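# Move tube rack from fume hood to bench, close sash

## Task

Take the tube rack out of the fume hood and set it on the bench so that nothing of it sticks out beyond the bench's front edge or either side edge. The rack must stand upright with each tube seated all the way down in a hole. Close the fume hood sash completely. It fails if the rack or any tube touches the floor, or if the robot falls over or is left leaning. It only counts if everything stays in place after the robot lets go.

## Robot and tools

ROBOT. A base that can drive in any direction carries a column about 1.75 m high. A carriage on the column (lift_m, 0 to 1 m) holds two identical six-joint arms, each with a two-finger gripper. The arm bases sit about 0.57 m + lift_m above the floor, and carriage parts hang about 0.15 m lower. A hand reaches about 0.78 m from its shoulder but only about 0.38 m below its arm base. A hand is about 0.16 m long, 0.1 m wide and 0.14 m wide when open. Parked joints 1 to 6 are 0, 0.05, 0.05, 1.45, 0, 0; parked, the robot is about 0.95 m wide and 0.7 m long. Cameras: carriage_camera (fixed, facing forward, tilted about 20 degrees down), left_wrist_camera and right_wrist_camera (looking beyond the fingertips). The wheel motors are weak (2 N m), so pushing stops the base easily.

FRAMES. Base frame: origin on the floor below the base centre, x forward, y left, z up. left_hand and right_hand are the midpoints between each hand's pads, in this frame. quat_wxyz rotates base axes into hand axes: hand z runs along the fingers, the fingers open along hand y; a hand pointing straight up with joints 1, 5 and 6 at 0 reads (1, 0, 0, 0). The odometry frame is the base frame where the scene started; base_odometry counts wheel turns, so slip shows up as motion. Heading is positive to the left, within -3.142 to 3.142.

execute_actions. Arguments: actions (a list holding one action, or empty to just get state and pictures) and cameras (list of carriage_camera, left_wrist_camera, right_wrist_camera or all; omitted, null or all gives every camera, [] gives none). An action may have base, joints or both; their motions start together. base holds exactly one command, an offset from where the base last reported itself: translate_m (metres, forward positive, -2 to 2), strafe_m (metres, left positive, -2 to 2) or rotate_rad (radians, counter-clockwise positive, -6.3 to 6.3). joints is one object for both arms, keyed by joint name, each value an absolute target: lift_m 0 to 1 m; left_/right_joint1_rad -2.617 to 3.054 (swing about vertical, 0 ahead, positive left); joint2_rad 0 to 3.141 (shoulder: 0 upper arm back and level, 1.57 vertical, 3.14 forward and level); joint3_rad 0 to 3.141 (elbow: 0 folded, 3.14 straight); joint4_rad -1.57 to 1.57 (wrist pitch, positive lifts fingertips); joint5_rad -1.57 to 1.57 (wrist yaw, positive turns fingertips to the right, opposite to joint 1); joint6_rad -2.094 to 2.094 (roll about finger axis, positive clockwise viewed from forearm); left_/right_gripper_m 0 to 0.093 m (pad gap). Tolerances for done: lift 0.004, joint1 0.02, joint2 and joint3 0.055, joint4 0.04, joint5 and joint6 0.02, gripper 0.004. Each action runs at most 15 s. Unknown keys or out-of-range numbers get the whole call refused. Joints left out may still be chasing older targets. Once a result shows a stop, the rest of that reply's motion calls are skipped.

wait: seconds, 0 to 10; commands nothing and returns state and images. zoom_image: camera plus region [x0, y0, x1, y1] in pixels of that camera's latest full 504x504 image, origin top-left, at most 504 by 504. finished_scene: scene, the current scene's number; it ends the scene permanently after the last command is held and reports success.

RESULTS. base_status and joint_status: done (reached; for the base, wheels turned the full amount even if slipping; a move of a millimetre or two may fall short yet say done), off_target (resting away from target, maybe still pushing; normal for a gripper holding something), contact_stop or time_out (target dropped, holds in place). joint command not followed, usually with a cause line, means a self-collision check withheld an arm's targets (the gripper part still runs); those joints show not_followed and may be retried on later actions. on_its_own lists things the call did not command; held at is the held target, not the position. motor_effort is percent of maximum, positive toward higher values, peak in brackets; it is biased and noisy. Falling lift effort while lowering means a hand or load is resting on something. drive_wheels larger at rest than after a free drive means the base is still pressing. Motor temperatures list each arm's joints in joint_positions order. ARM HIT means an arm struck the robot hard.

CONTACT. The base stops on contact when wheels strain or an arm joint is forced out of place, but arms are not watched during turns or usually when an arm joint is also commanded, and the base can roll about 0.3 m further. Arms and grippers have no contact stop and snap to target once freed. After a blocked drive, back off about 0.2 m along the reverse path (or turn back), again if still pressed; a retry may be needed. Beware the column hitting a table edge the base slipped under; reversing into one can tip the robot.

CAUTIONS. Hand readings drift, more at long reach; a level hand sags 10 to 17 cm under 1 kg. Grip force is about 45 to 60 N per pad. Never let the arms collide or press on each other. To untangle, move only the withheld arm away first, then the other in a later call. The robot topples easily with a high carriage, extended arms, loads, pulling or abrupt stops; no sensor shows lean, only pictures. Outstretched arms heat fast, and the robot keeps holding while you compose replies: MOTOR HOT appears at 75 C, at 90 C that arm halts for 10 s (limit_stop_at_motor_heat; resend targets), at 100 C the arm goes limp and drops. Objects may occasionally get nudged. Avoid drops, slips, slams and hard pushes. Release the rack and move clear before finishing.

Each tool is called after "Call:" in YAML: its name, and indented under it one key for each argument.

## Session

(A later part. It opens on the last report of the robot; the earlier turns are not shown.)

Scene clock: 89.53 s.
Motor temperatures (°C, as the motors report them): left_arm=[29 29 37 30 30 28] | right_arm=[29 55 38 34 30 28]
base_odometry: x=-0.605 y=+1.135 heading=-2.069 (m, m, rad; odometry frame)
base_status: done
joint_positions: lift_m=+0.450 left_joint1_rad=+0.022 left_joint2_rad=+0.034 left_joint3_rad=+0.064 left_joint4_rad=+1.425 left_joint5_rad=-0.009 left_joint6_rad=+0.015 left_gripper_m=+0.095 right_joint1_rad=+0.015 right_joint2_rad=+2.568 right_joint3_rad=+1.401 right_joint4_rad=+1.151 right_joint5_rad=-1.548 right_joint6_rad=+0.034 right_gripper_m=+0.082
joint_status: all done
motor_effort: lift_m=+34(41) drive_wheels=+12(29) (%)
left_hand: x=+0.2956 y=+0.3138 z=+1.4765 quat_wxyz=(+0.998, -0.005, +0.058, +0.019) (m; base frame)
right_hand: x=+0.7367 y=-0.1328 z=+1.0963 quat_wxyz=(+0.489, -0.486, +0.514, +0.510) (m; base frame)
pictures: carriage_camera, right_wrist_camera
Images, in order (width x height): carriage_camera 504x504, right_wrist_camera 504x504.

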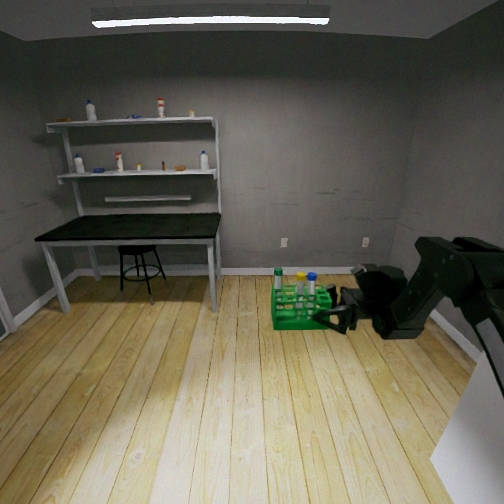

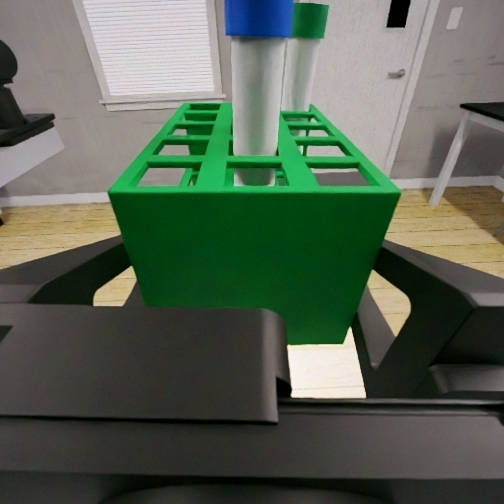

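Call:
execute_actions:
  actions:
    - {"base": {"strafe_m": 0.86}}
  cameras: []

Call:
execute_actions:
  actions:
    - {"base": {"translate_m": 1.4}}
  cameras: ["carriage_camera", "right_wrist_camera"]

Scene clock: 96.30 s.
Motor temperatures (°C, as the motors report them): left_arm=[29 29 37 30 30 28] | right_arm=[29 57 38 34 30 28]
base_odometry: x=+0.151 y=+0.724 heading=-2.068 (m, m, rad; odometry frame)
base_status: done
joint_positions: lift_m=+0.450 left_joint1_rad=+0.022 left_joint2_rad=+0.034 left_joint3_rad=+0.064 left_joint4_rad=+1.425 left_joint5_rad=-0.009 left_joint6_rad=+0.015 left_gripper_m=+0.095 right_joint1_rad=+0.017 right_joint2_rad=+2.568 right_joint3_rad=+1.401 right_joint4_rad=+1.151 right_joint5_rad=-1.548 right_joint6_rad=+0.034 right_gripper_m=+0.082
joint_status: not commanded
motor_effort: lift_m=+37(35) drive_wheels=-5(29) (%)
left_hand: x=+0.2956 y=+0.3138 z=+1.4765 quat_wxyz=(+0.998, -0.005, +0.058, +0.019) (m; base frame)
right_hand: x=+0.7364 y=-0.1319 z=+1.0963 quat_wxyz=(+0.489, -0.486, +0.514, +0.511) (m; base frame)
pictures: none
No camera images: the call's "cameras" was empty. Leave "cameras" out to get every camera's image.

Scene clock: 101.53 s.
Motor temperatures (°C, as the motors report them): left_arm=[29 29 38 30 30 28] | right_arm=[29 59 38 34 30 28]
base_odometry: x=-0.516 y=-0.507 heading=-2.068 (m, m, rad; odometry frame)
base_status: done
joint_positions: lift_m=+0.450 left_joint1_rad=+0.022 left_joint2_rad=+0.034 left_joint3_rad=+0.064 left_joint4_rad=+1.426 left_joint5_rad=-0.009 left_joint6_rad=+0.015 left_gripper_m=+0.095 right_joint1_rad=+0.018 right_joint2_rad=+2.568 right_joint3_rad=+1.401 right_joint4_rad=+1.151 right_joint5_rad=-1.548 right_joint6_rad=+0.034 right_gripper_m=+0.082
joint_status: not commanded
motor_effort: lift_m=+36(37) drive_wheels=-2(27) (%)
left_hand: x=+0.2955 y=+0.3138 z=+1.4765 quat_wxyz=(+0.998, -0.005, +0.057, +0.019) (m; base frame)
right_hand: x=+0.7362 y=-0.1316 z=+1.0963 quat_wxyz=(+0.489, -0.486, +0.514, +0.511) (m; base frame)
pictures: carriage_camera, right_wrist_camera
Images, in order (width x height): carriage_camera 504x504, right_wrist_camera 504x504.

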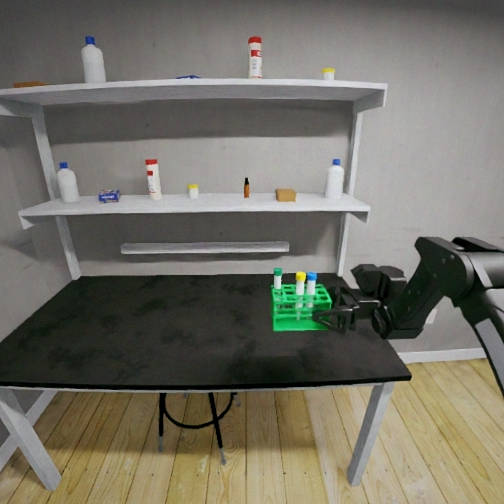

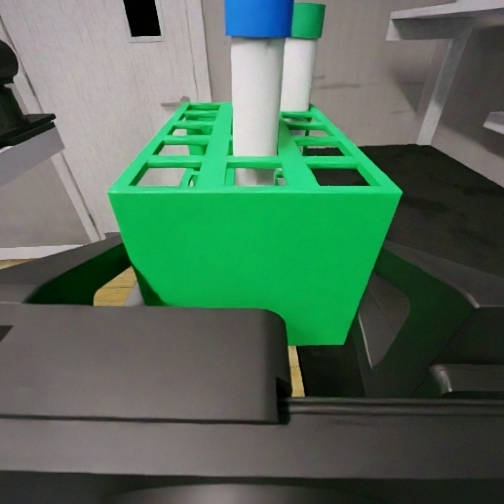

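Call:
execute_actions:
  actions:
    - {"base": {"translate_m": 0.36}}
  cameras: ["carriage_camera", "right_wrist_camera"]

Scene clock: 105.50 s.
Motor temperatures (°C, as the motors report them): left_arm=[29 29 38 30 30 28] | right_arm=[29 60 38 34 30 28]
base_odometry: x=-0.687 y=-0.824 heading=-2.067 (m, m, rad; odometry frame)
base_status: done
joint_positions: lift_m=+0.450 left_joint1_rad=+0.022 left_joint2_rad=+0.034 left_joint3_rad=+0.064 left_joint4_rad=+1.427 left_joint5_rad=-0.009 left_joint6_rad=+0.015 left_gripper_m=+0.095 right_joint1_rad=+0.017 right_joint2_rad=+2.568 right_joint3_rad=+1.401 right_joint4_rad=+1.151 right_joint5_rad=-1.549 right_joint6_rad=+0.034 right_gripper_m=+0.082
joint_status: not commanded
motor_effort: lift_m=+40(37) drive_wheels=-2(29) (%)
left_hand: x=+0.2954 y=+0.3138 z=+1.4766 quat_wxyz=(+0.998, -0.005, +0.057, +0.019) (m; base frame)
right_hand: x=+0.7362 y=-0.1317 z=+1.0963 quat_wxyz=(+0.489, -0.486, +0.514, +0.511) (m; base frame)
pictures: carriage_camera, right_wrist_camera
Images, in order (width x height): carriage_camera 504x504, right_wrist_camera 504x504.

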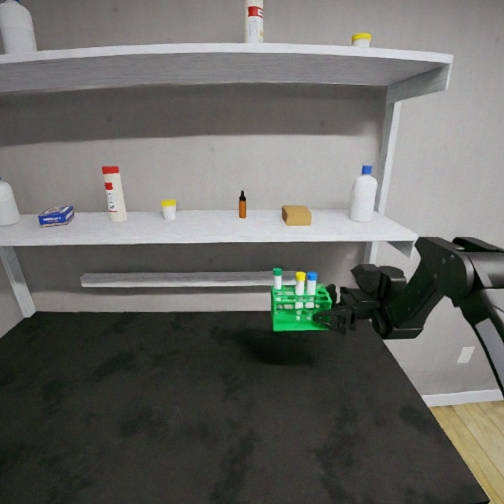

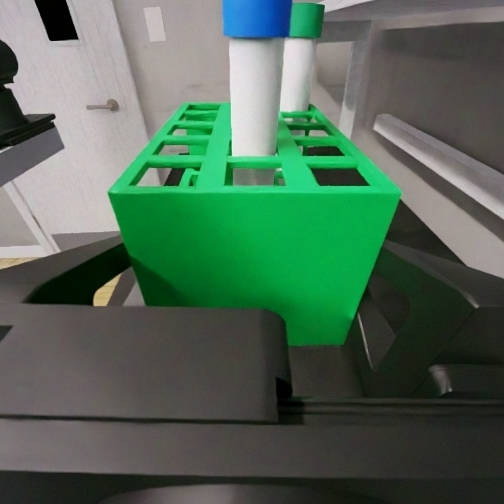

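Call:
execute_actions:
  actions:
    - {"joints": {"lift_m": 0.2}}
  cameras: ["carriage_camera", "right_wrist_camera"]

Scene clock: 109.90 s.
Motor temperatures (°C, as the motors report them): left_arm=[29 30 38 30 30 28] | right_arm=[29 61 39 34 30 28]
base_odometry: x=-0.687 y=-0.824 heading=-2.067 (m, m, rad; odometry frame)
base_status: not commanded
joint_positions: lift_m=+0.200 left_joint1_rad=+0.022 left_joint2_rad=+0.034 left_joint3_rad=+0.064 left_joint4_rad=+1.427 left_joint5_rad=-0.009 left_joint6_rad=+0.015 left_gripper_m=+0.095 right_joint1_rad=+0.017 right_joint2_rad=+2.569 right_joint3_rad=+1.401 right_joint4_rad=+1.148 right_joint5_rad=-1.548 right_joint6_rad=+0.034 right_gripper_m=+0.082
joint_status: all done
motor_effort: lift_m=+35(33) drive_wheels=-4(4) (%)
left_hand: x=+0.2954 y=+0.3138 z=+1.2267 quat_wxyz=(+0.998, -0.005, +0.057, +0.019) (m; base frame)
right_hand: x=+0.7362 y=-0.1317 z=+0.8460 quat_wxyz=(+0.488, -0.485, +0.514, +0.512) (m; base frame)
pictures: carriage_camera, right_wrist_camera
Images, in order (width x height): carriage_camera 504x504, right_wrist_camera 504x504.

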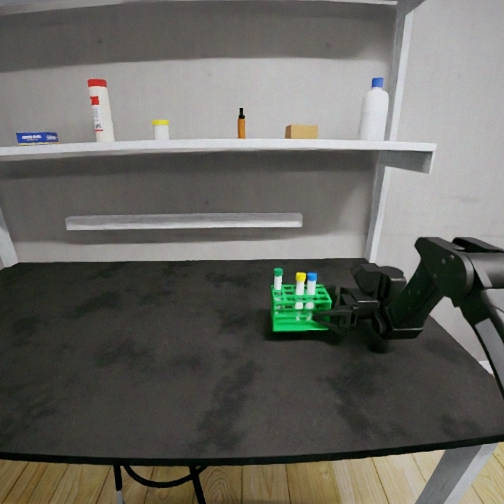

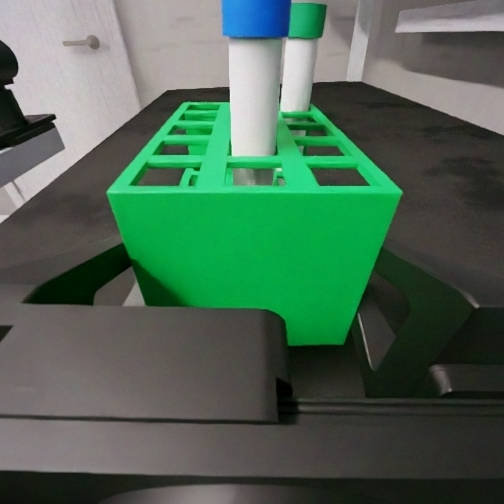

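Call:
execute_actions:
  actions:
    - {"joints": {"lift_m": 0.17}}
  cameras: ["carriage_camera"]

Scene clock: 116.23 s.
Motor temperatures (°C, as the motors report them): left_arm=[29 30 38 30 30 28] | right_arm=[29 62 39 35 30 28]
base_odometry: x=-0.687 y=-0.824 heading=-2.067 (m, m, rad; odometry frame)
base_status: not commanded
joint_positions: lift_m=+0.170 left_joint1_rad=+0.022 left_joint2_rad=+0.034 left_joint3_rad=+0.064 left_joint4_rad=+1.427 left_joint5_rad=-0.009 left_joint6_rad=+0.015 left_gripper_m=+0.095 right_joint1_rad=+0.017 right_joint2_rad=+2.571 right_joint3_rad=+1.401 right_joint4_rad=+1.146 right_joint5_rad=-1.548 right_joint6_rad=+0.034 right_gripper_m=+0.082
joint_status: all done
motor_effort: lift_m=+30(33) drive_wheels=-5(3) (%)
left_hand: x=+0.2954 y=+0.3138 z=+1.1967 quat_wxyz=(+0.998, -0.005, +0.057, +0.019) (m; base frame)
right_hand: x=+0.7361 y=-0.1318 z=+0.8148 quat_wxyz=(+0.487, -0.484, +0.516, +0.513) (m; base frame)
pictures: carriage_camera
Images, in order (width x height): carriage_camera 504x504.

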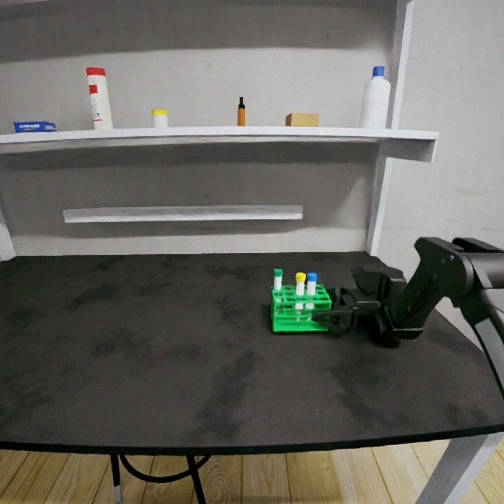

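Call:
execute_actions:
  actions:
    - {"joints": {"lift_m": 0.158}}
  cameras: []

Scene clock: 117.73 s.
Motor temperatures (°C, as the motors report them): left_arm=[29 30 38 30 30 28] | right_arm=[29 63 39 35 30 28]
base_odometry: x=-0.687 y=-0.823 heading=-2.067 (m, m, rad; odometry frame)
base_status: not commanded
joint_positions: lift_m=+0.158 left_joint1_rad=+0.022 left_joint2_rad=+0.034 left_joint3_rad=+0.064 left_joint4_rad=+1.427 left_joint5_rad=-0.009 left_joint6_rad=+0.015 left_gripper_m=+0.095 right_joint1_rad=+0.017 right_joint2_rad=+2.572 right_joint3_rad=+1.401 right_joint4_rad=+1.146 right_joint5_rad=-1.549 right_joint6_rad=+0.034 right_gripper_m=+0.082
joint_status: all done
motor_effort: lift_m=+33(34) drive_wheels=+5(4) (%)
left_hand: x=+0.2954 y=+0.3138 z=+1.1847 quat_wxyz=(+0.998, -0.005, +0.057, +0.019) (m; base frame)
right_hand: x=+0.7360 y=-0.1318 z=+0.8022 quat_wxyz=(+0.486, -0.484, +0.516, +0.513) (m; base frame)
pictures: none
No camera images: the call's "cameras" was empty. Leave "cameras" out to get every camera's image.

Release the rack.

Call:
execute_actions:
  actions:
    - {"joints": {"right_gripper_m": 0.093}}
  cameras: ["carriage_camera", "right_wrist_camera"]

Scene clock: 118.90 s.
Motor temperatures (°C, as the motors report them): left_arm=[29 30 38 30 30 28] | right_arm=[29 63 39 35 30 28]
base_odometry: x=-0.687 y=-0.823 heading=-2.067 (m, m, rad; odometry frame)
base_status: not commanded
joint_positions: lift_m=+0.158 left_joint1_rad=+0.022 left_joint2_rad=+0.034 left_joint3_rad=+0.064 left_joint4_rad=+1.427 left_joint5_rad=-0.009 left_joint6_rad=+0.015 left_gripper_m=+0.095 right_joint1_rad=+0.017 right_joint2_rad=+2.572 right_joint3_rad=+1.401 right_joint4_rad=+1.146 right_joint5_rad=-1.549 right_joint6_rad=+0.034 right_gripper_m=+0.093
joint_status: all done
motor_effort: lift_m=+30(34) drive_wheels=+4(5) (%)
left_hand: x=+0.2954 y=+0.3138 z=+1.1847 quat_wxyz=(+0.998, -0.005, +0.057, +0.019) (m; base frame)
right_hand: x=+0.7360 y=-0.1318 z=+0.8022 quat_wxyz=(+0.486, -0.484, +0.516, +0.513) (m; base frame)
pictures: carriage_camera, right_wrist_camera
Images, in order (width x height): carriage_camera 504x504, right_wrist_camera 504x504.

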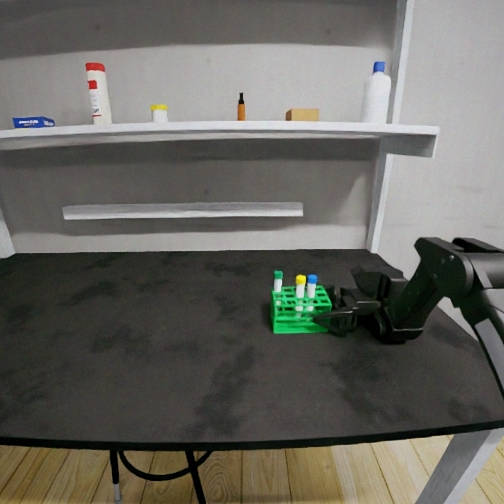

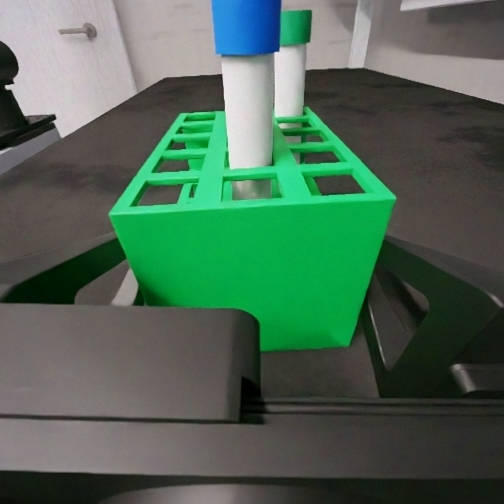

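Call:
execute_actions:
  actions:
    - {"base": {"strafe_m": -0.16}}
  cameras: ["carriage_camera", "right_wrist_camera"]

Scene clock: 121.43 s.
Motor temperatures (°C, as the motors report them): left_arm=[29 30 38 30 30 28] | right_arm=[29 64 39 35 30 28]
base_odometry: x=-0.827 y=-0.748 heading=-2.067 (m, m, rad; odometry frame)
base_status: done
joint_positions: lift_m=+0.158 left_joint1_rad=+0.022 left_joint2_rad=+0.034 left_joint3_rad=+0.064 left_joint4_rad=+1.427 left_joint5_rad=-0.009 left_joint6_rad=+0.015 left_gripper_m=+0.095 right_joint1_rad=+0.014 right_joint2_rad=+2.572 right_joint3_rad=+1.401 right_joint4_rad=+1.146 right_joint5_rad=-1.549 right_joint6_rad=+0.034 right_gripper_m=+0.093
joint_status: not commanded
motor_effort: lift_m=+32(31) drive_wheels=-3(25) (%)
left_hand: x=+0.2954 y=+0.3138 z=+1.1847 quat_wxyz=(+0.998, -0.005, +0.057, +0.019) (m; base frame)
right_hand: x=+0.7365 y=-0.1332 z=+0.8022 quat_wxyz=(+0.487, -0.483, +0.517, +0.512) (m; base frame)
pictures: carriage_camera, right_wrist_camera
Images, in order (width x height): carriage_camera 504x504, right_wrist_camera 504x504.

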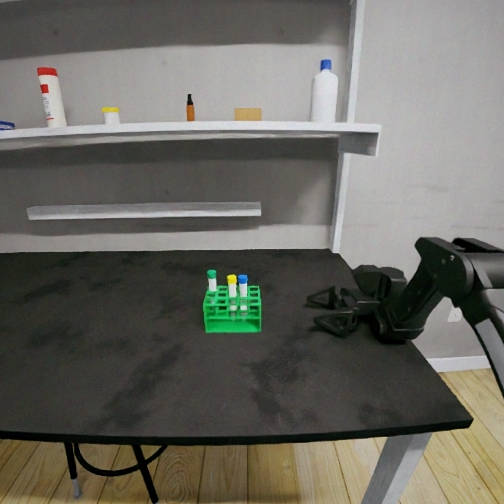

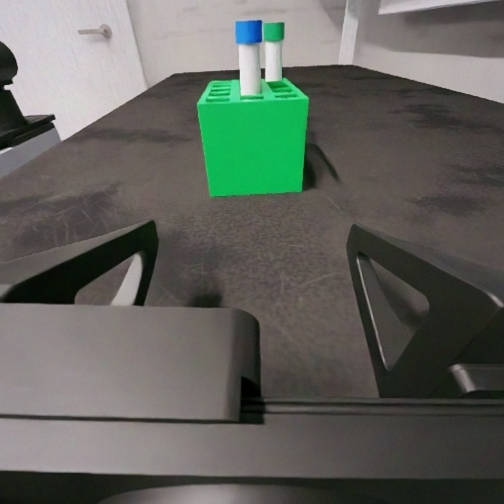

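Call:
zoom_image:
  camera: "carriage_camera"
  region: [180, 255, 290, 345]

Region (180, 255, 290, 345) of carriage_camera's 504x504 image, scaled by 4.582, with more detail than that image has; it fills the top 412 rows of this view, and the rest is white.

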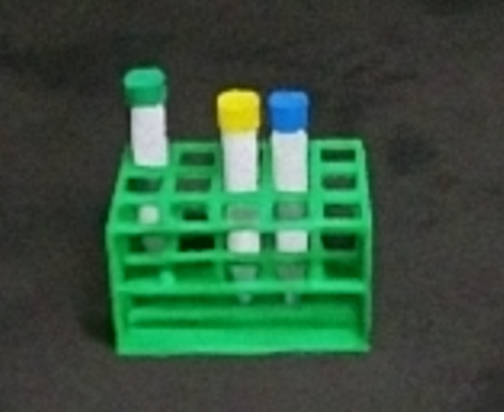

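Call:
execute_actions:
  actions:
    - {"base": {"translate_m": -0.5}}
  cameras: []

Call:
execute_actions:
  actions:
    - {"base": {"translate_m": -1.45}, "joints": {"right_joint2_rad": 0.05, "right_joint3_rad": 0.05, "right_joint4_rad": 1.45, "right_joint5_rad": 0.0, "lift_m": 0.3}}
  cameras: ["carriage_camera"]

Scene clock: 127.50 s.
Motor temperatures (°C, as the motors report them): left_arm=[29 30 38 30 30 28] | right_arm=[29 65 39 35 30 28]
base_odometry: x=-0.590 y=-0.308 heading=-2.067 (m, m, rad; odometry frame)
base_status: done
joint_positions: lift_m=+0.158 left_joint1_rad=+0.022 left_joint2_rad=+0.034 left_joint3_rad=+0.064 left_joint4_rad=+1.426 left_joint5_rad=-0.009 left_joint6_rad=+0.015 left_gripper_m=+0.095 right_joint1_rad=+0.014 right_joint2_rad=+2.572 right_joint3_rad=+1.401 right_joint4_rad=+1.146 right_joint5_rad=-1.549 right_joint6_rad=+0.034 right_gripper_m=+0.093
joint_status: not commanded
motor_effort: lift_m=+34(33) drive_wheels=-3(21) (%)
left_hand: x=+0.2955 y=+0.3138 z=+1.1847 quat_wxyz=(+0.998, -0.005, +0.057, +0.019) (m; base frame)
right_hand: x=+0.7365 y=-0.1332 z=+0.8022 quat_wxyz=(+0.487, -0.483, +0.517, +0.512) (m; base frame)
pictures: none
No camera images: the call's "cameras" was empty. Leave "cameras" out to get every camera's image.

Scene clock: 132.83 s.
Motor temperatures (°C, as the motors report them): left_arm=[29 30 38 30 30 28] | right_arm=[29 61 39 34 30 28]
base_odometry: x=+0.101 y=+0.968 heading=-2.067 (m, m, rad; odometry frame)
base_status: done
joint_positions: lift_m=+0.300 left_joint1_rad=+0.022 left_joint2_rad=+0.034 left_joint3_rad=+0.064 left_joint4_rad=+1.425 left_joint5_rad=-0.009 left_joint6_rad=+0.015 left_gripper_m=+0.095 right_joint1_rad=+0.014 right_joint2_rad=+0.067 right_joint3_rad=+0.063 right_joint4_rad=+1.455 right_joint5_rad=-0.006 right_joint6_rad=+0.034 right_gripper_m=+0.093
joint_status: all done
motor_effort: lift_m=+31(41) drive_wheels=+0(29) (%)
left_hand: x=+0.2956 y=+0.3139 z=+1.3266 quat_wxyz=(+0.998, -0.005, +0.058, +0.019) (m; base frame)
right_hand: x=+0.2996 y=-0.3101 z=+1.3268 quat_wxyz=(+0.998, -0.002, +0.060, +0.024) (m; base frame)
pictures: carriage_camera
Images, in order (width x height): carriage_camera 504x504.

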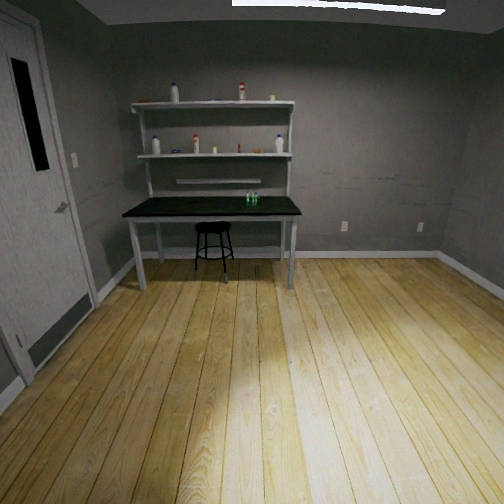

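Call:
execute_actions:
  actions:
    - {"base": {"rotate_rad": -1.571}}
  cameras: ["carriage_camera"]

Scene clock: 136.73 s.
Motor temperatures (°C, as the motors report them): left_arm=[29 30 38 30 30 28] | right_arm=[29 58 39 34 30 28]
base_odometry: x=+0.101 y=+0.967 heading=+2.647 (m, m, rad; odometry frame)
base_status: done
joint_positions: lift_m=+0.300 left_joint1_rad=+0.022 left_joint2_rad=+0.034 left_joint3_rad=+0.064 left_joint4_rad=+1.425 left_joint5_rad=-0.009 left_joint6_rad=+0.015 left_gripper_m=+0.095 right_joint1_rad=+0.014 right_joint2_rad=+0.067 right_joint3_rad=+0.063 right_joint4_rad=+1.455 right_joint5_rad=-0.005 right_joint6_rad=+0.034 right_gripper_m=+0.093
joint_status: not commanded
motor_effort: lift_m=+31(34) drive_wheels=+8(24) (%)
left_hand: x=+0.2956 y=+0.3139 z=+1.3266 quat_wxyz=(+0.998, -0.005, +0.058, +0.019) (m; base frame)
right_hand: x=+0.2996 y=-0.3104 z=+1.3268 quat_wxyz=(+0.998, -0.002, +0.060, +0.024) (m; base frame)
pictures: carriage_camera
Images, in order (width x height): carriage_camera 504x504.

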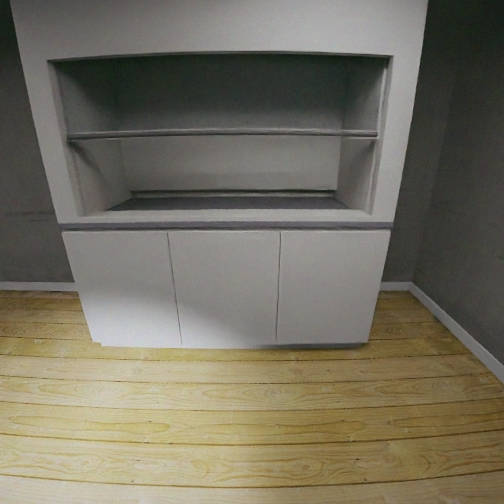

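Call:
execute_actions:
  actions:
    - {"base": {"translate_m": 0.9}}
  cameras: ["carriage_camera"]

Call:
zoom_image:
  camera: "carriage_camera"
  region: [0, 60, 504, 200]

Scene clock: 142.03 s.
Motor temperatures (°C, as the motors report them): left_arm=[29 30 39 30 30 28] | right_arm=[29 54 38 33 30 28]
base_odometry: x=-0.691 y=+1.396 heading=+2.645 (m, m, rad; odometry frame)
base_status: done
joint_positions: lift_m=+0.300 left_joint1_rad=+0.022 left_joint2_rad=+0.034 left_joint3_rad=+0.064 left_joint4_rad=+1.427 left_joint5_rad=-0.009 left_joint6_rad=+0.015 left_gripper_m=+0.095 right_joint1_rad=+0.014 right_joint2_rad=+0.067 right_joint3_rad=+0.063 right_joint4_rad=+1.455 right_joint5_rad=-0.005 right_joint6_rad=+0.034 right_gripper_m=+0.093
joint_status: not commanded
motor_effort: lift_m=+34(34) drive_wheels=-6(31) (%)
left_hand: x=+0.2954 y=+0.3138 z=+1.3266 quat_wxyz=(+0.998, -0.005, +0.057, +0.019) (m; base frame)
right_hand: x=+0.2996 y=-0.3104 z=+1.3268 quat_wxyz=(+0.998, -0.002, +0.060, +0.024) (m; base frame)
pictures: carriage_camera
Images, in order (width x height): carriage_camera 504x504.

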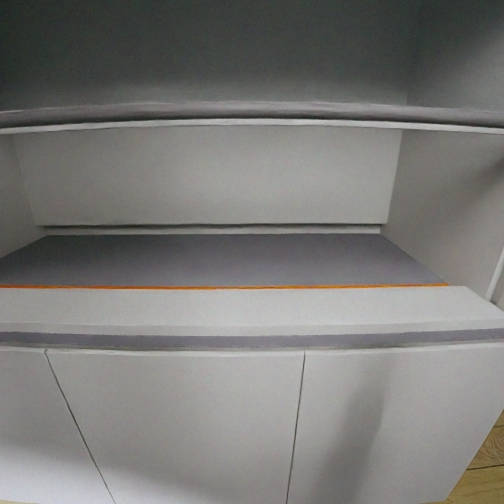

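Region (0, 60, 504, 200) of carriage_camera's 504x504 image, scaled by 1.000.

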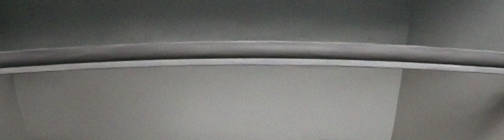

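Call:
execute_actions:
  actions:
    - {"joints": {"lift_m": 0.72, "left_joint2_rad": 1.9, "left_joint3_rad": 0.7, "left_joint4_rad": 1.2, "left_gripper_m": 0.03}}

Scene clock: 147.33 s.
Motor temperatures (°C, as the motors report them): left_arm=[29 30 40 30 30 28] | right_arm=[29 51 38 33 30 28]
base_odometry: x=-0.689 y=+1.395 heading=+2.647 (m, m, rad; odometry frame)
base_status: not commanded
joint_positions: lift_m=+0.720 left_joint1_rad=+0.019 left_joint2_rad=+1.817 left_joint3_rad=+0.478 left_joint4_rad=+1.500 left_joint5_rad=-0.005 left_joint6_rad=+0.015 left_gripper_m=+0.030 right_joint1_rad=+0.014 right_joint2_rad=+0.067 right_joint3_rad=+0.059 right_joint4_rad=+1.452 right_joint5_rad=-0.004 right_joint6_rad=+0.034 right_gripper_m=+0.093
joint_status: left_joint2_rad off_target (ended at +1.817, target +1.900); left_joint3_rad off_target (ended at +0.478, target +0.700); left_joint4_rad off_target (ended at +1.500, target +1.200); the others done
motor_effort: lift_m=+36(38) drive_wheels=+44(47) (%)
left_hand: x=+0.7098 y=+0.3210 z=+1.4968 quat_wxyz=(+0.762, -0.003, +0.648, +0.015) (m; base frame)
right_hand: x=+0.3014 y=-0.3106 z=+1.7457 quat_wxyz=(+0.998, -0.001, +0.063, +0.024) (m; base frame)
pictures: carriage_camera, left_wrist_camera, right_wrist_camera
Images, in order (width x height): carriage_camera 504x504, left_wrist_camera 504x504, right_wrist_camera 504x504.

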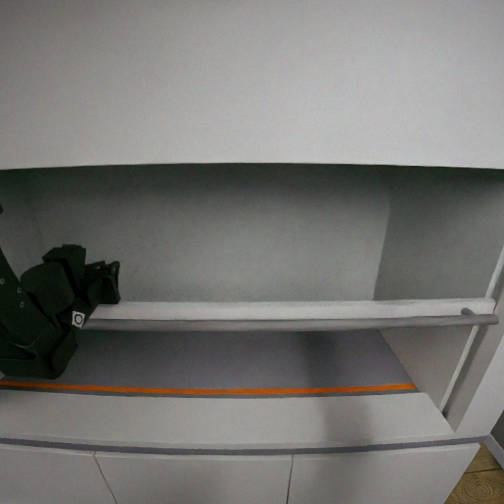

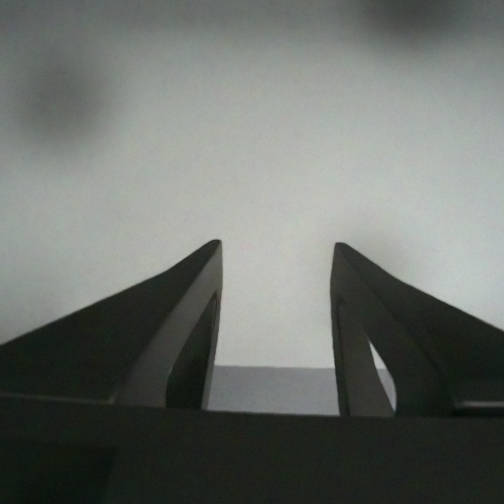

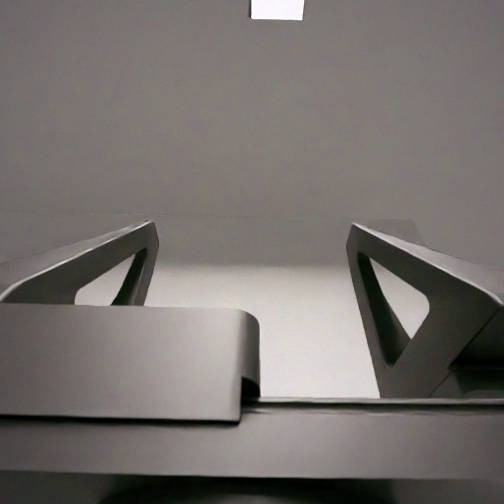

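Call:
execute_actions:
  actions:
    - {"base": {"translate_m": -0.06}}
  cameras: ["carriage_camera"]

Scene clock: 150.57 s.
Motor temperatures (°C, as the motors report them): left_arm=[29 30 43 31 30 28] | right_arm=[29 49 38 33 30 28]
base_odometry: x=-0.636 y=+1.367 heading=+2.646 (m, m, rad; odometry frame)
base_status: done
joint_positions: lift_m=+0.720 left_joint1_rad=+0.019 left_joint2_rad=+1.892 left_joint3_rad=+0.683 left_joint4_rad=+1.207 left_joint5_rad=-0.008 left_joint6_rad=+0.014 left_gripper_m=+0.030 right_joint1_rad=+0.014 right_joint2_rad=+0.067 right_joint3_rad=+0.057 right_joint4_rad=+1.449 right_joint5_rad=-0.004 right_joint6_rad=+0.034 right_gripper_m=+0.093
joint_status: not commanded
on_its_own: left_joint2_rad moved +0.076 to your old target +1.900; left_joint3_rad moved +0.205 to your old target +0.700; left_joint4_rad moved -0.293 to your old target +1.200
motor_effort: lift_m=+35(35) drive_wheels=+8(32) (%)
left_hand: x=+0.7601 y=+0.3227 z=+1.4679 quat_wxyz=(+0.706, -0.005, +0.708, +0.015) (m; base frame)
right_hand: x=+0.3026 y=-0.3106 z=+1.7452 quat_wxyz=(+0.998, -0.001, +0.066, +0.024) (m; base frame)
pictures: carriage_camera
Images, in order (width x height): carriage_camera 504x504.

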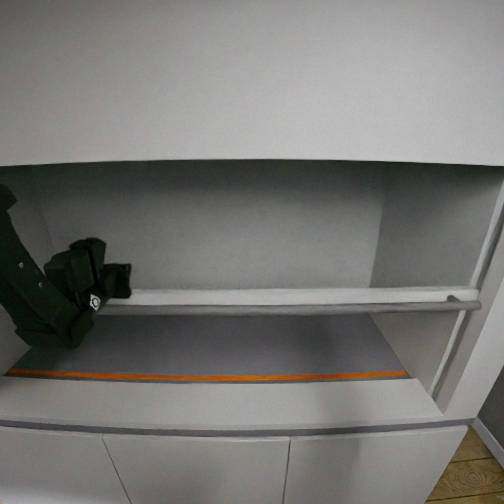

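Call:
execute_actions:
  actions:
    - {"joints": {"lift_m": 0.5}}
  cameras: ["carriage_camera"]

Scene clock: 152.77 s.
Motor temperatures (°C, as the motors report them): left_arm=[29 30 43 31 30 28] | right_arm=[29 49 38 32 30 28]
base_odometry: x=-0.636 y=+1.367 heading=+2.646 (m, m, rad; odometry frame)
base_status: not commanded
joint_positions: lift_m=+0.500 left_joint1_rad=+0.019 left_joint2_rad=+1.776 left_joint3_rad=+0.749 left_joint4_rad=+1.561 left_joint5_rad=-0.007 left_joint6_rad=+0.010 left_gripper_m=+0.030 right_joint1_rad=+0.014 right_joint2_rad=+0.067 right_joint3_rad=+0.057 right_joint4_rad=+1.449 right_joint5_rad=-0.002 right_joint6_rad=+0.034 right_gripper_m=+0.093
joint_status: all done
motor_effort: lift_m=+26(30) drive_wheels=+6(6) (%)
left_hand: x=+0.7317 y=+0.3219 z=+1.4114 quat_wxyz=(+0.868, -0.005, +0.496, +0.015) (m; base frame)
right_hand: x=+0.3026 y=-0.3108 z=+1.5256 quat_wxyz=(+0.998, +0.000, +0.066, +0.024) (m; base frame)
pictures: carriage_camera
Images, in order (width x height): carriage_camera 504x504.

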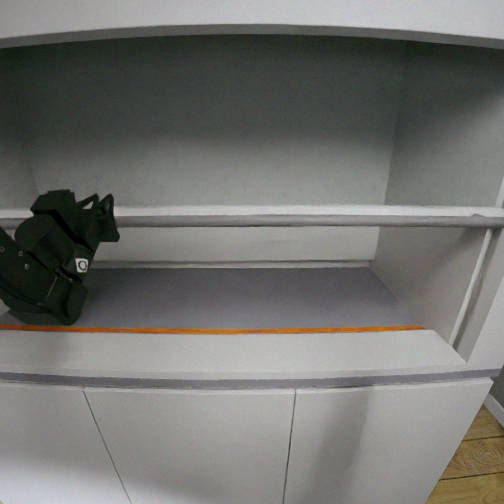

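Call:
execute_actions:
  actions:
    - {"joints": {"lift_m": 0.8}}
  cameras: []

Call:
execute_actions:
  actions:
    - {"joints": {"left_joint2_rad": 2.135, "left_joint3_rad": 2.235, "left_joint4_rad": -1.35, "left_gripper_m": 0.0}}
  cameras: ["carriage_camera", "left_wrist_camera"]

Scene clock: 157.70 s.
Motor temperatures (°C, as the motors report them): left_arm=[29 30 42 33 30 28] | right_arm=[29 47 38 32 30 28]
base_odometry: x=-0.636 y=+1.367 heading=+2.646 (m, m, rad; odometry frame)
base_status: not commanded
joint_positions: lift_m=+0.800 left_joint1_rad=+0.019 left_joint2_rad=+1.903 left_joint3_rad=+0.690 left_joint4_rad=+1.180 left_joint5_rad=-0.010 left_joint6_rad=+0.010 left_gripper_m=+0.030 right_joint1_rad=+0.014 right_joint2_rad=+0.067 right_joint3_rad=+0.057 right_joint4_rad=+1.449 right_joint5_rad=-0.002 right_joint6_rad=+0.034 right_gripper_m=+0.093
joint_status: all done
motor_effort: lift_m=+33(43) drive_wheels=+6(10) (%)
left_hand: x=+0.7619 y=+0.3229 z=+1.5388 quat_wxyz=(+0.695, -0.007, +0.719, +0.014) (m; base frame)
right_hand: x=+0.3026 y=-0.3108 z=+1.8251 quat_wxyz=(+0.998, +0.000, +0.066, +0.024) (m; base frame)
pictures: none
No camera images: the call's "cameras" was empty. Leave "cameras" out to get every camera's image.

Scene clock: 159.83 s.
Motor temperatures (°C, as the motors report them): left_arm=[29 31 45 35 30 28] | right_arm=[29 46 38 32 30 28]
base_odometry: x=-0.634 y=+1.365 heading=+2.653 (m, m, rad; odometry frame)
base_status: not commanded
joint_positions: lift_m=+0.800 left_joint1_rad=+0.011 left_joint2_rad=+2.185 left_joint3_rad=+2.056 left_joint4_rad=-1.569 left_joint5_rad=-0.002 left_joint6_rad=+0.009 left_gripper_m=+0.001 right_joint1_rad=+0.014 right_joint2_rad=+0.066 right_joint3_rad=+0.056 right_joint4_rad=+1.448 right_joint5_rad=-0.001 right_joint6_rad=+0.034 right_gripper_m=+0.093
joint_status: left_joint3_rad off_target (ended at +2.057, target +2.235); left_joint4_rad off_target (ended at -1.569, target -1.350); the others done
motor_effort: lift_m=+42(40) drive_wheels=+62(71) (%)
left_hand: x=+0.6598 y=+0.3163 z=+1.5058 quat_wxyz=(-0.063, -0.001, +0.998, +0.000) (m; base frame)
right_hand: x=+0.3032 y=-0.3109 z=+1.8242 quat_wxyz=(+0.997, +0.000, +0.067, +0.024) (m; base frame)
pictures: carriage_camera, left_wrist_camera
Images, in order (width x height): carriage_camera 504x504, left_wrist_camera 504x504.

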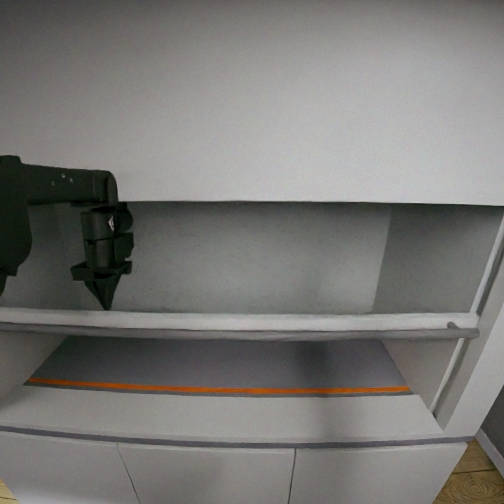

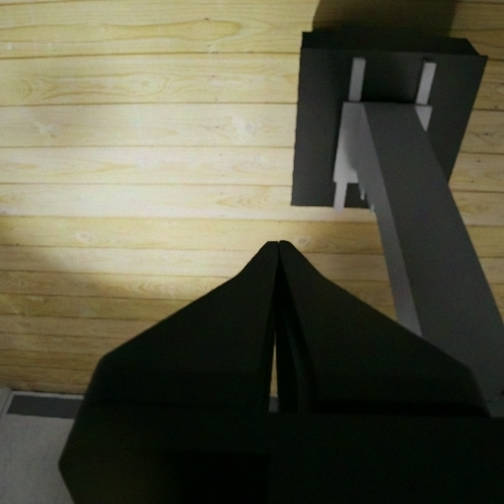

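Call:
execute_actions:
  actions:
    - {"base": {"translate_m": -0.1}}
  cameras: ["carriage_camera", "left_wrist_camera"]

Scene clock: 162.97 s.
Motor temperatures (°C, as the motors report them): left_arm=[29 33 47 35 30 28] | right_arm=[29 45 38 32 30 28]
base_odometry: x=-0.546 y=+1.318 heading=+2.653 (m, m, rad; odometry frame)
base_status: done
joint_positions: lift_m=+0.800 left_joint1_rad=+0.017 left_joint2_rad=+2.134 left_joint3_rad=+2.233 left_joint4_rad=-1.368 left_joint5_rad=-0.003 left_joint6_rad=+0.009 left_gripper_m=+0.001 right_joint1_rad=+0.014 right_joint2_rad=+0.066 right_joint3_rad=+0.056 right_joint4_rad=+1.447 right_joint5_rad=-0.001 right_joint6_rad=+0.034 right_gripper_m=+0.093
joint_status: not commanded
on_its_own: left_joint3_rad moved +0.176 to your old target +2.235; left_joint4_rad moved +0.202 to your old target -1.350
motor_effort: lift_m=+39(39) drive_wheels=+6(24) (%)
left_hand: x=+0.7400 y=+0.3200 z=+1.5783 quat_wxyz=(+0.150, -0.004, +0.989, +0.003) (m; base frame)
right_hand: x=+0.3035 y=-0.3109 z=+1.8244 quat_wxyz=(+0.997, +0.000, +0.067, +0.024) (m; base frame)
pictures: carriage_camera, left_wrist_camera
Images, in order (width x height): carriage_camera 504x504, left_wrist_camera 504x504.

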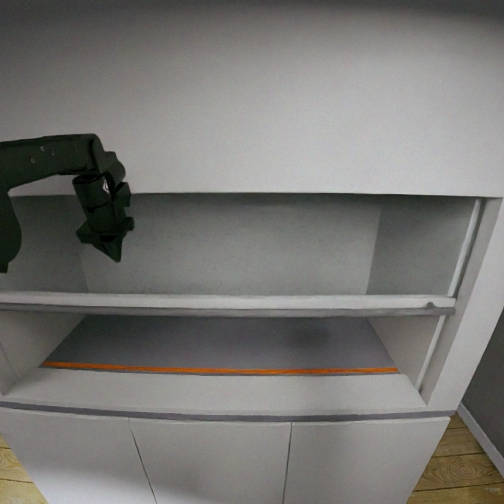

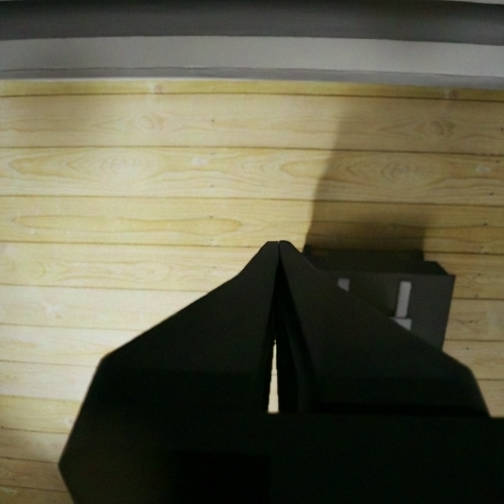

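Call:
execute_actions:
  actions:
    - {"joints": {"lift_m": 0.72, "left_joint2_rad": 2.0, "left_joint3_rad": 0.43, "left_joint4_rad": 1.56, "left_gripper_m": 0.02, "right_joint2_rad": 2.0, "right_joint3_rad": 0.43, "right_joint4_rad": 1.56, "right_gripper_m": 0.02}}
  cameras: ["carriage_camera"]

Scene clock: 170.73 s.
Motor temperatures (°C, as the motors report them): left_arm=[29 35 46 34 30 28] | right_arm=[29 43 39 32 30 28]
base_odometry: x=-0.546 y=+1.318 heading=+2.653 (m, m, rad; odometry frame)
base_status: not commanded
joint_positions: lift_m=+0.720 left_joint1_rad=+0.017 left_joint2_rad=+2.001 left_joint3_rad=+0.438 left_joint4_rad=+1.543 left_joint5_rad=-0.003 left_joint6_rad=+0.009 left_gripper_m=+0.020 right_joint1_rad=+0.014 right_joint2_rad=+1.987 right_joint3_rad=+0.429 right_joint4_rad=+1.560 right_joint5_rad=-0.001 right_joint6_rad=+0.034 right_gripper_m=+0.020
joint_status: all done
motor_effort: lift_m=+33(34) drive_wheels=+4(6) (%)
left_hand: x=+0.7059 y=+0.3195 z=+1.4167 quat_wxyz=(+0.700, -0.004, +0.714, +0.010) (m; base frame)
right_hand: x=+0.7039 y=-0.3053 z=+1.4239 quat_wxyz=(+0.707, +0.007, +0.707, +0.018) (m; base frame)
pictures: carriage_camera
Images, in order (width x height): carriage_camera 504x504.

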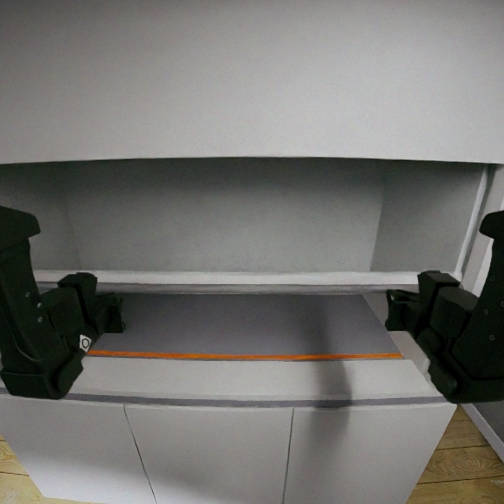

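Call:
execute_actions:
  actions:
    - {"joints": {"lift_m": 0.78}}
  cameras: []

Call:
execute_actions:
  actions:
    - {"base": {"translate_m": 0.15}}
  cameras: ["carriage_camera"]

Scene clock: 172.47 s.
Motor temperatures (°C, as the motors report them): left_arm=[29 35 46 35 30 28] | right_arm=[29 43 38 33 30 28]
base_odometry: x=-0.546 y=+1.318 heading=+2.653 (m, m, rad; odometry frame)
base_status: not commanded
joint_positions: lift_m=+0.780 left_joint1_rad=+0.017 left_joint2_rad=+2.002 left_joint3_rad=+0.438 left_joint4_rad=+1.553 left_joint5_rad=-0.003 left_joint6_rad=+0.009 left_gripper_m=+0.020 right_joint1_rad=+0.014 right_joint2_rad=+1.988 right_joint3_rad=+0.429 right_joint4_rad=+1.565 right_joint5_rad=-0.001 right_joint6_rad=+0.034 right_gripper_m=+0.020
joint_status: all done
motor_effort: lift_m=+36(41) drive_wheels=+7(4) (%)
left_hand: x=+0.7060 y=+0.3195 z=+1.4787 quat_wxyz=(+0.703, -0.004, +0.711, +0.010) (m; base frame)
right_hand: x=+0.7039 y=-0.3053 z=+1.4844 quat_wxyz=(+0.709, +0.007, +0.705, +0.018) (m; base frame)
pictures: none
No camera images: the call's "cameras" was empty. Leave "cameras" out to get every camera's image.

Scene clock: 174.47 s.
Motor temperatures (°C, as the motors report them): left_arm=[29 35 45 35 30 28] | right_arm=[29 43 38 34 30 28]
base_odometry: x=-0.678 y=+1.388 heading=+2.654 (m, m, rad; odometry frame)
base_status: done
joint_positions: lift_m=+0.780 left_joint1_rad=+0.017 left_joint2_rad=+2.002 left_joint3_rad=+0.438 left_joint4_rad=+1.553 left_joint5_rad=-0.004 left_joint6_rad=+0.009 left_gripper_m=+0.020 right_joint1_rad=+0.014 right_joint2_rad=+1.988 right_joint3_rad=+0.429 right_joint4_rad=+1.565 right_joint5_rad=-0.001 right_joint6_rad=+0.034 right_gripper_m=+0.020
joint_status: not commanded
motor_effort: lift_m=+37(34) drive_wheels=-6(25) (%)
left_hand: x=+0.7060 y=+0.3199 z=+1.4787 quat_wxyz=(+0.703, -0.005, +0.711, +0.011) (m; base frame)
right_hand: x=+0.7039 y=-0.3053 z=+1.4844 quat_wxyz=(+0.709, +0.007, +0.705, +0.018) (m; base frame)
pictures: carriage_camera
Images, in order (width x height): carriage_camera 504x504.

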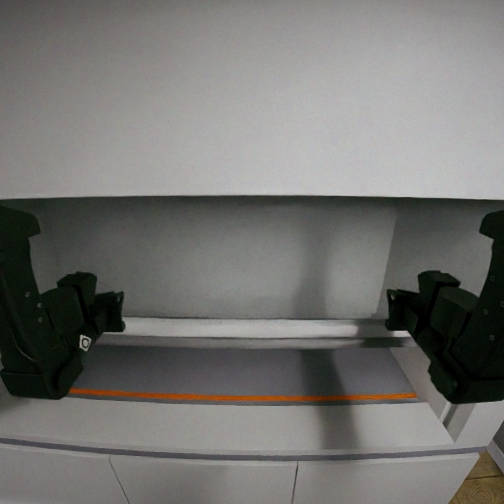

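Both fingertips are above the rail. Now lower the lift to push the sash down.

Call:
execute_actions:
  actions:
    - {"joints": {"lift_m": 0.6}}
  cameras: ["carriage_camera"]

Scene clock: 176.60 s.
Motor temperatures (°C, as the motors report them): left_arm=[29 35 45 35 30 28] | right_arm=[29 43 38 34 30 28]
base_odometry: x=-0.678 y=+1.388 heading=+2.654 (m, m, rad; odometry frame)
base_status: not commanded
joint_positions: lift_m=+0.600 left_joint1_rad=+0.017 left_joint2_rad=+1.953 left_joint3_rad=+0.459 left_joint4_rad=+1.571 left_joint5_rad=-0.008 left_joint6_rad=+0.002 left_gripper_m=+0.020 right_joint1_rad=+0.014 right_joint2_rad=+1.972 right_joint3_rad=+0.452 right_joint4_rad=+1.578 right_joint5_rad=-0.002 right_joint6_rad=+0.029 right_gripper_m=+0.020
joint_status: all done
motor_effort: lift_m=+30(28) drive_wheels=+11(23) (%)
left_hand: x=+0.7104 y=+0.3206 z=+1.3309 quat_wxyz=(+0.734, -0.008, +0.679, +0.010) (m; base frame)
right_hand: x=+0.7090 y=-0.3049 z=+1.3218 quat_wxyz=(+0.727, +0.004, +0.687, +0.017) (m; base frame)
pictures: carriage_camera
Images, in order (width x height): carriage_camera 504x504.

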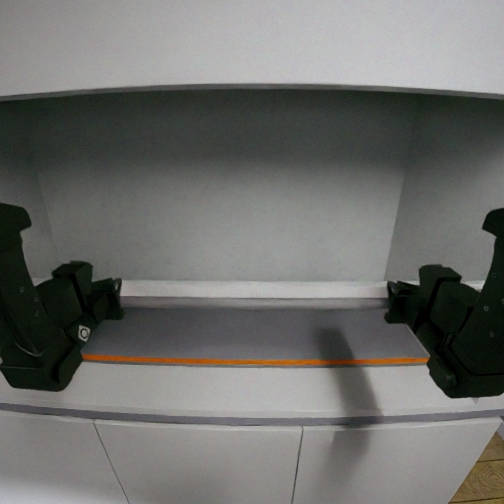

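Call:
execute_actions:
  actions:
    - {"joints": {"lift_m": 0.3}}
  cameras: ["carriage_camera"]

Scene clock: 179.33 s.
Motor temperatures (°C, as the motors report them): left_arm=[29 34 44 36 30 28] | right_arm=[29 43 38 35 30 28]
base_odometry: x=-0.678 y=+1.388 heading=+2.654 (m, m, rad; odometry frame)
base_status: not commanded
joint_positions: lift_m=+0.300 left_joint1_rad=+0.017 left_joint2_rad=+1.983 left_joint3_rad=+0.448 left_joint4_rad=+1.570 left_joint5_rad=-0.008 left_joint6_rad=+0.002 left_gripper_m=+0.020 right_joint1_rad=+0.014 right_joint2_rad=+1.992 right_joint3_rad=+0.440 right_joint4_rad=+1.559 right_joint5_rad=-0.003 right_joint6_rad=+0.031 right_gripper_m=+0.020
joint_status: all done
motor_effort: lift_m=+34(37) drive_wheels=+4(25) (%)
left_hand: x=+0.7085 y=+0.3206 z=+1.0140 quat_wxyz=(+0.719, -0.008, +0.694, +0.010) (m; base frame)
right_hand: x=+0.7066 y=-0.3048 z=+1.0052 quat_wxyz=(+0.710, +0.005, +0.704, +0.017) (m; base frame)
pictures: carriage_camera
Images, in order (width x height): carriage_camera 504x504.

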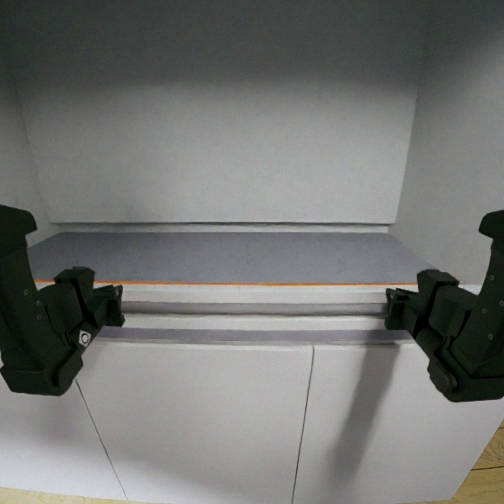

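Call:
execute_actions:
  actions:
    - {"joints": {"lift_m": 0.23}}
  cameras: ["carriage_camera"]

Scene clock: 180.77 s.
Motor temperatures (°C, as the motors report them): left_arm=[29 34 44 36 30 28] | right_arm=[29 43 38 35 30 28]
base_odometry: x=-0.677 y=+1.387 heading=+2.654 (m, m, rad; odometry frame)
base_status: not commanded
joint_positions: lift_m=+0.231 left_joint1_rad=+0.017 left_joint2_rad=+1.843 left_joint3_rad=+0.467 left_joint4_rad=+1.571 left_joint5_rad=-0.008 left_joint6_rad=-0.001 left_gripper_m=+0.020 right_joint1_rad=+0.014 right_joint2_rad=+1.867 right_joint3_rad=+0.460 right_joint4_rad=+1.578 right_joint5_rad=-0.004 right_joint6_rad=+0.009 right_gripper_m=+0.020
joint_status: all done
motor_effort: lift_m=+21(26) drive_wheels=+25(24) (%)
left_hand: x=+0.7067 y=+0.3205 z=+1.0100 quat_wxyz=(+0.772, -0.009, +0.635, +0.009) (m; base frame)
right_hand: x=+0.7066 y=-0.3046 z=+0.9991 quat_wxyz=(+0.764, -0.003, +0.645, +0.010) (m; base frame)
pictures: carriage_camera
Images, in order (width x height): carriage_camera 504x504.

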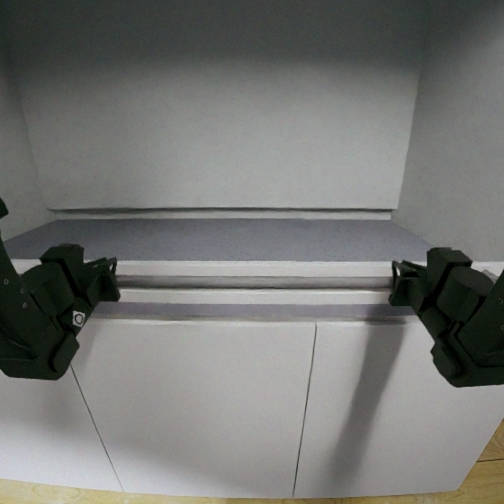

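Call:
execute_actions:
  actions:
    - {"joints": {"lift_m": 0.33}}
  cameras: []

Call:
execute_actions:
  actions:
    - {"base": {"translate_m": -0.5}}
  cameras: ["carriage_camera"]

Scene clock: 182.83 s.
Motor temperatures (°C, as the motors report them): left_arm=[29 34 44 36 30 28] | right_arm=[29 42 37 36 30 28]
base_odometry: x=-0.678 y=+1.388 heading=+2.654 (m, m, rad; odometry frame)
base_status: not commanded
joint_positions: lift_m=+0.330 left_joint1_rad=+0.017 left_joint2_rad=+1.994 left_joint3_rad=+0.443 left_joint4_rad=+1.560 left_joint5_rad=-0.008 left_joint6_rad=+0.004 left_gripper_m=+0.020 right_joint1_rad=+0.014 right_joint2_rad=+1.986 right_joint3_rad=+0.443 right_joint4_rad=+1.569 right_joint5_rad=-0.003 right_joint6_rad=+0.031 right_gripper_m=+0.020
joint_status: all done
motor_effort: lift_m=+34(41) drive_wheels=+6(23) (%)
left_hand: x=+0.7072 y=+0.3205 z=+1.0350 quat_wxyz=(+0.710, -0.007, +0.704, +0.010) (m; base frame)
right_hand: x=+0.7073 y=-0.3048 z=+1.0406 quat_wxyz=(+0.716, +0.005, +0.698, +0.018) (m; base frame)
pictures: none
No camera images: the call's "cameras" was empty. Leave "cameras" out to get every camera's image.

Scene clock: 186.10 s.
Motor temperatures (°C, as the motors report them): left_arm=[29 34 43 36 30 28] | right_arm=[29 43 37 36 30 28]
base_odometry: x=-0.236 y=+1.154 heading=+2.655 (m, m, rad; odometry frame)
base_status: done
joint_positions: lift_m=+0.330 left_joint1_rad=+0.018 left_joint2_rad=+1.994 left_joint3_rad=+0.443 left_joint4_rad=+1.559 left_joint5_rad=-0.008 left_joint6_rad=+0.005 left_gripper_m=+0.020 right_joint1_rad=+0.014 right_joint2_rad=+1.986 right_joint3_rad=+0.443 right_joint4_rad=+1.568 right_joint5_rad=-0.002 right_joint6_rad=+0.032 right_gripper_m=+0.020
joint_status: not commanded
motor_effort: lift_m=+34(34) drive_wheels=-6(31) (%)
left_hand: x=+0.7072 y=+0.3207 z=+1.0347 quat_wxyz=(+0.710, -0.007, +0.705, +0.011) (m; base frame)
right_hand: x=+0.7073 y=-0.3049 z=+1.0403 quat_wxyz=(+0.715, +0.005, +0.698, +0.018) (m; base frame)
pictures: carriage_camera
Images, in order (width x height): carriage_camera 504x504.

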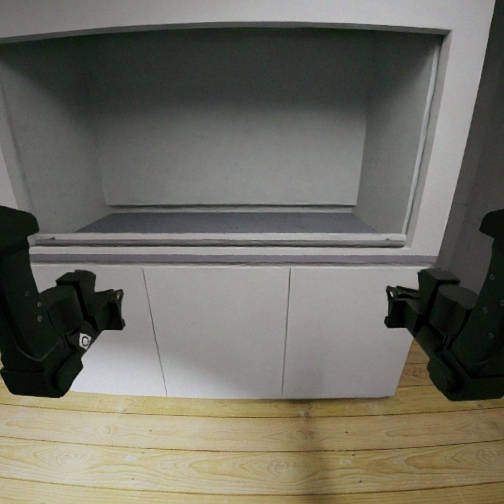

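The sash is shut and the rack is on the bench. Ending scene 1.

Call:
finished_scene:
  scene: 1

The scene is finished: the task was done.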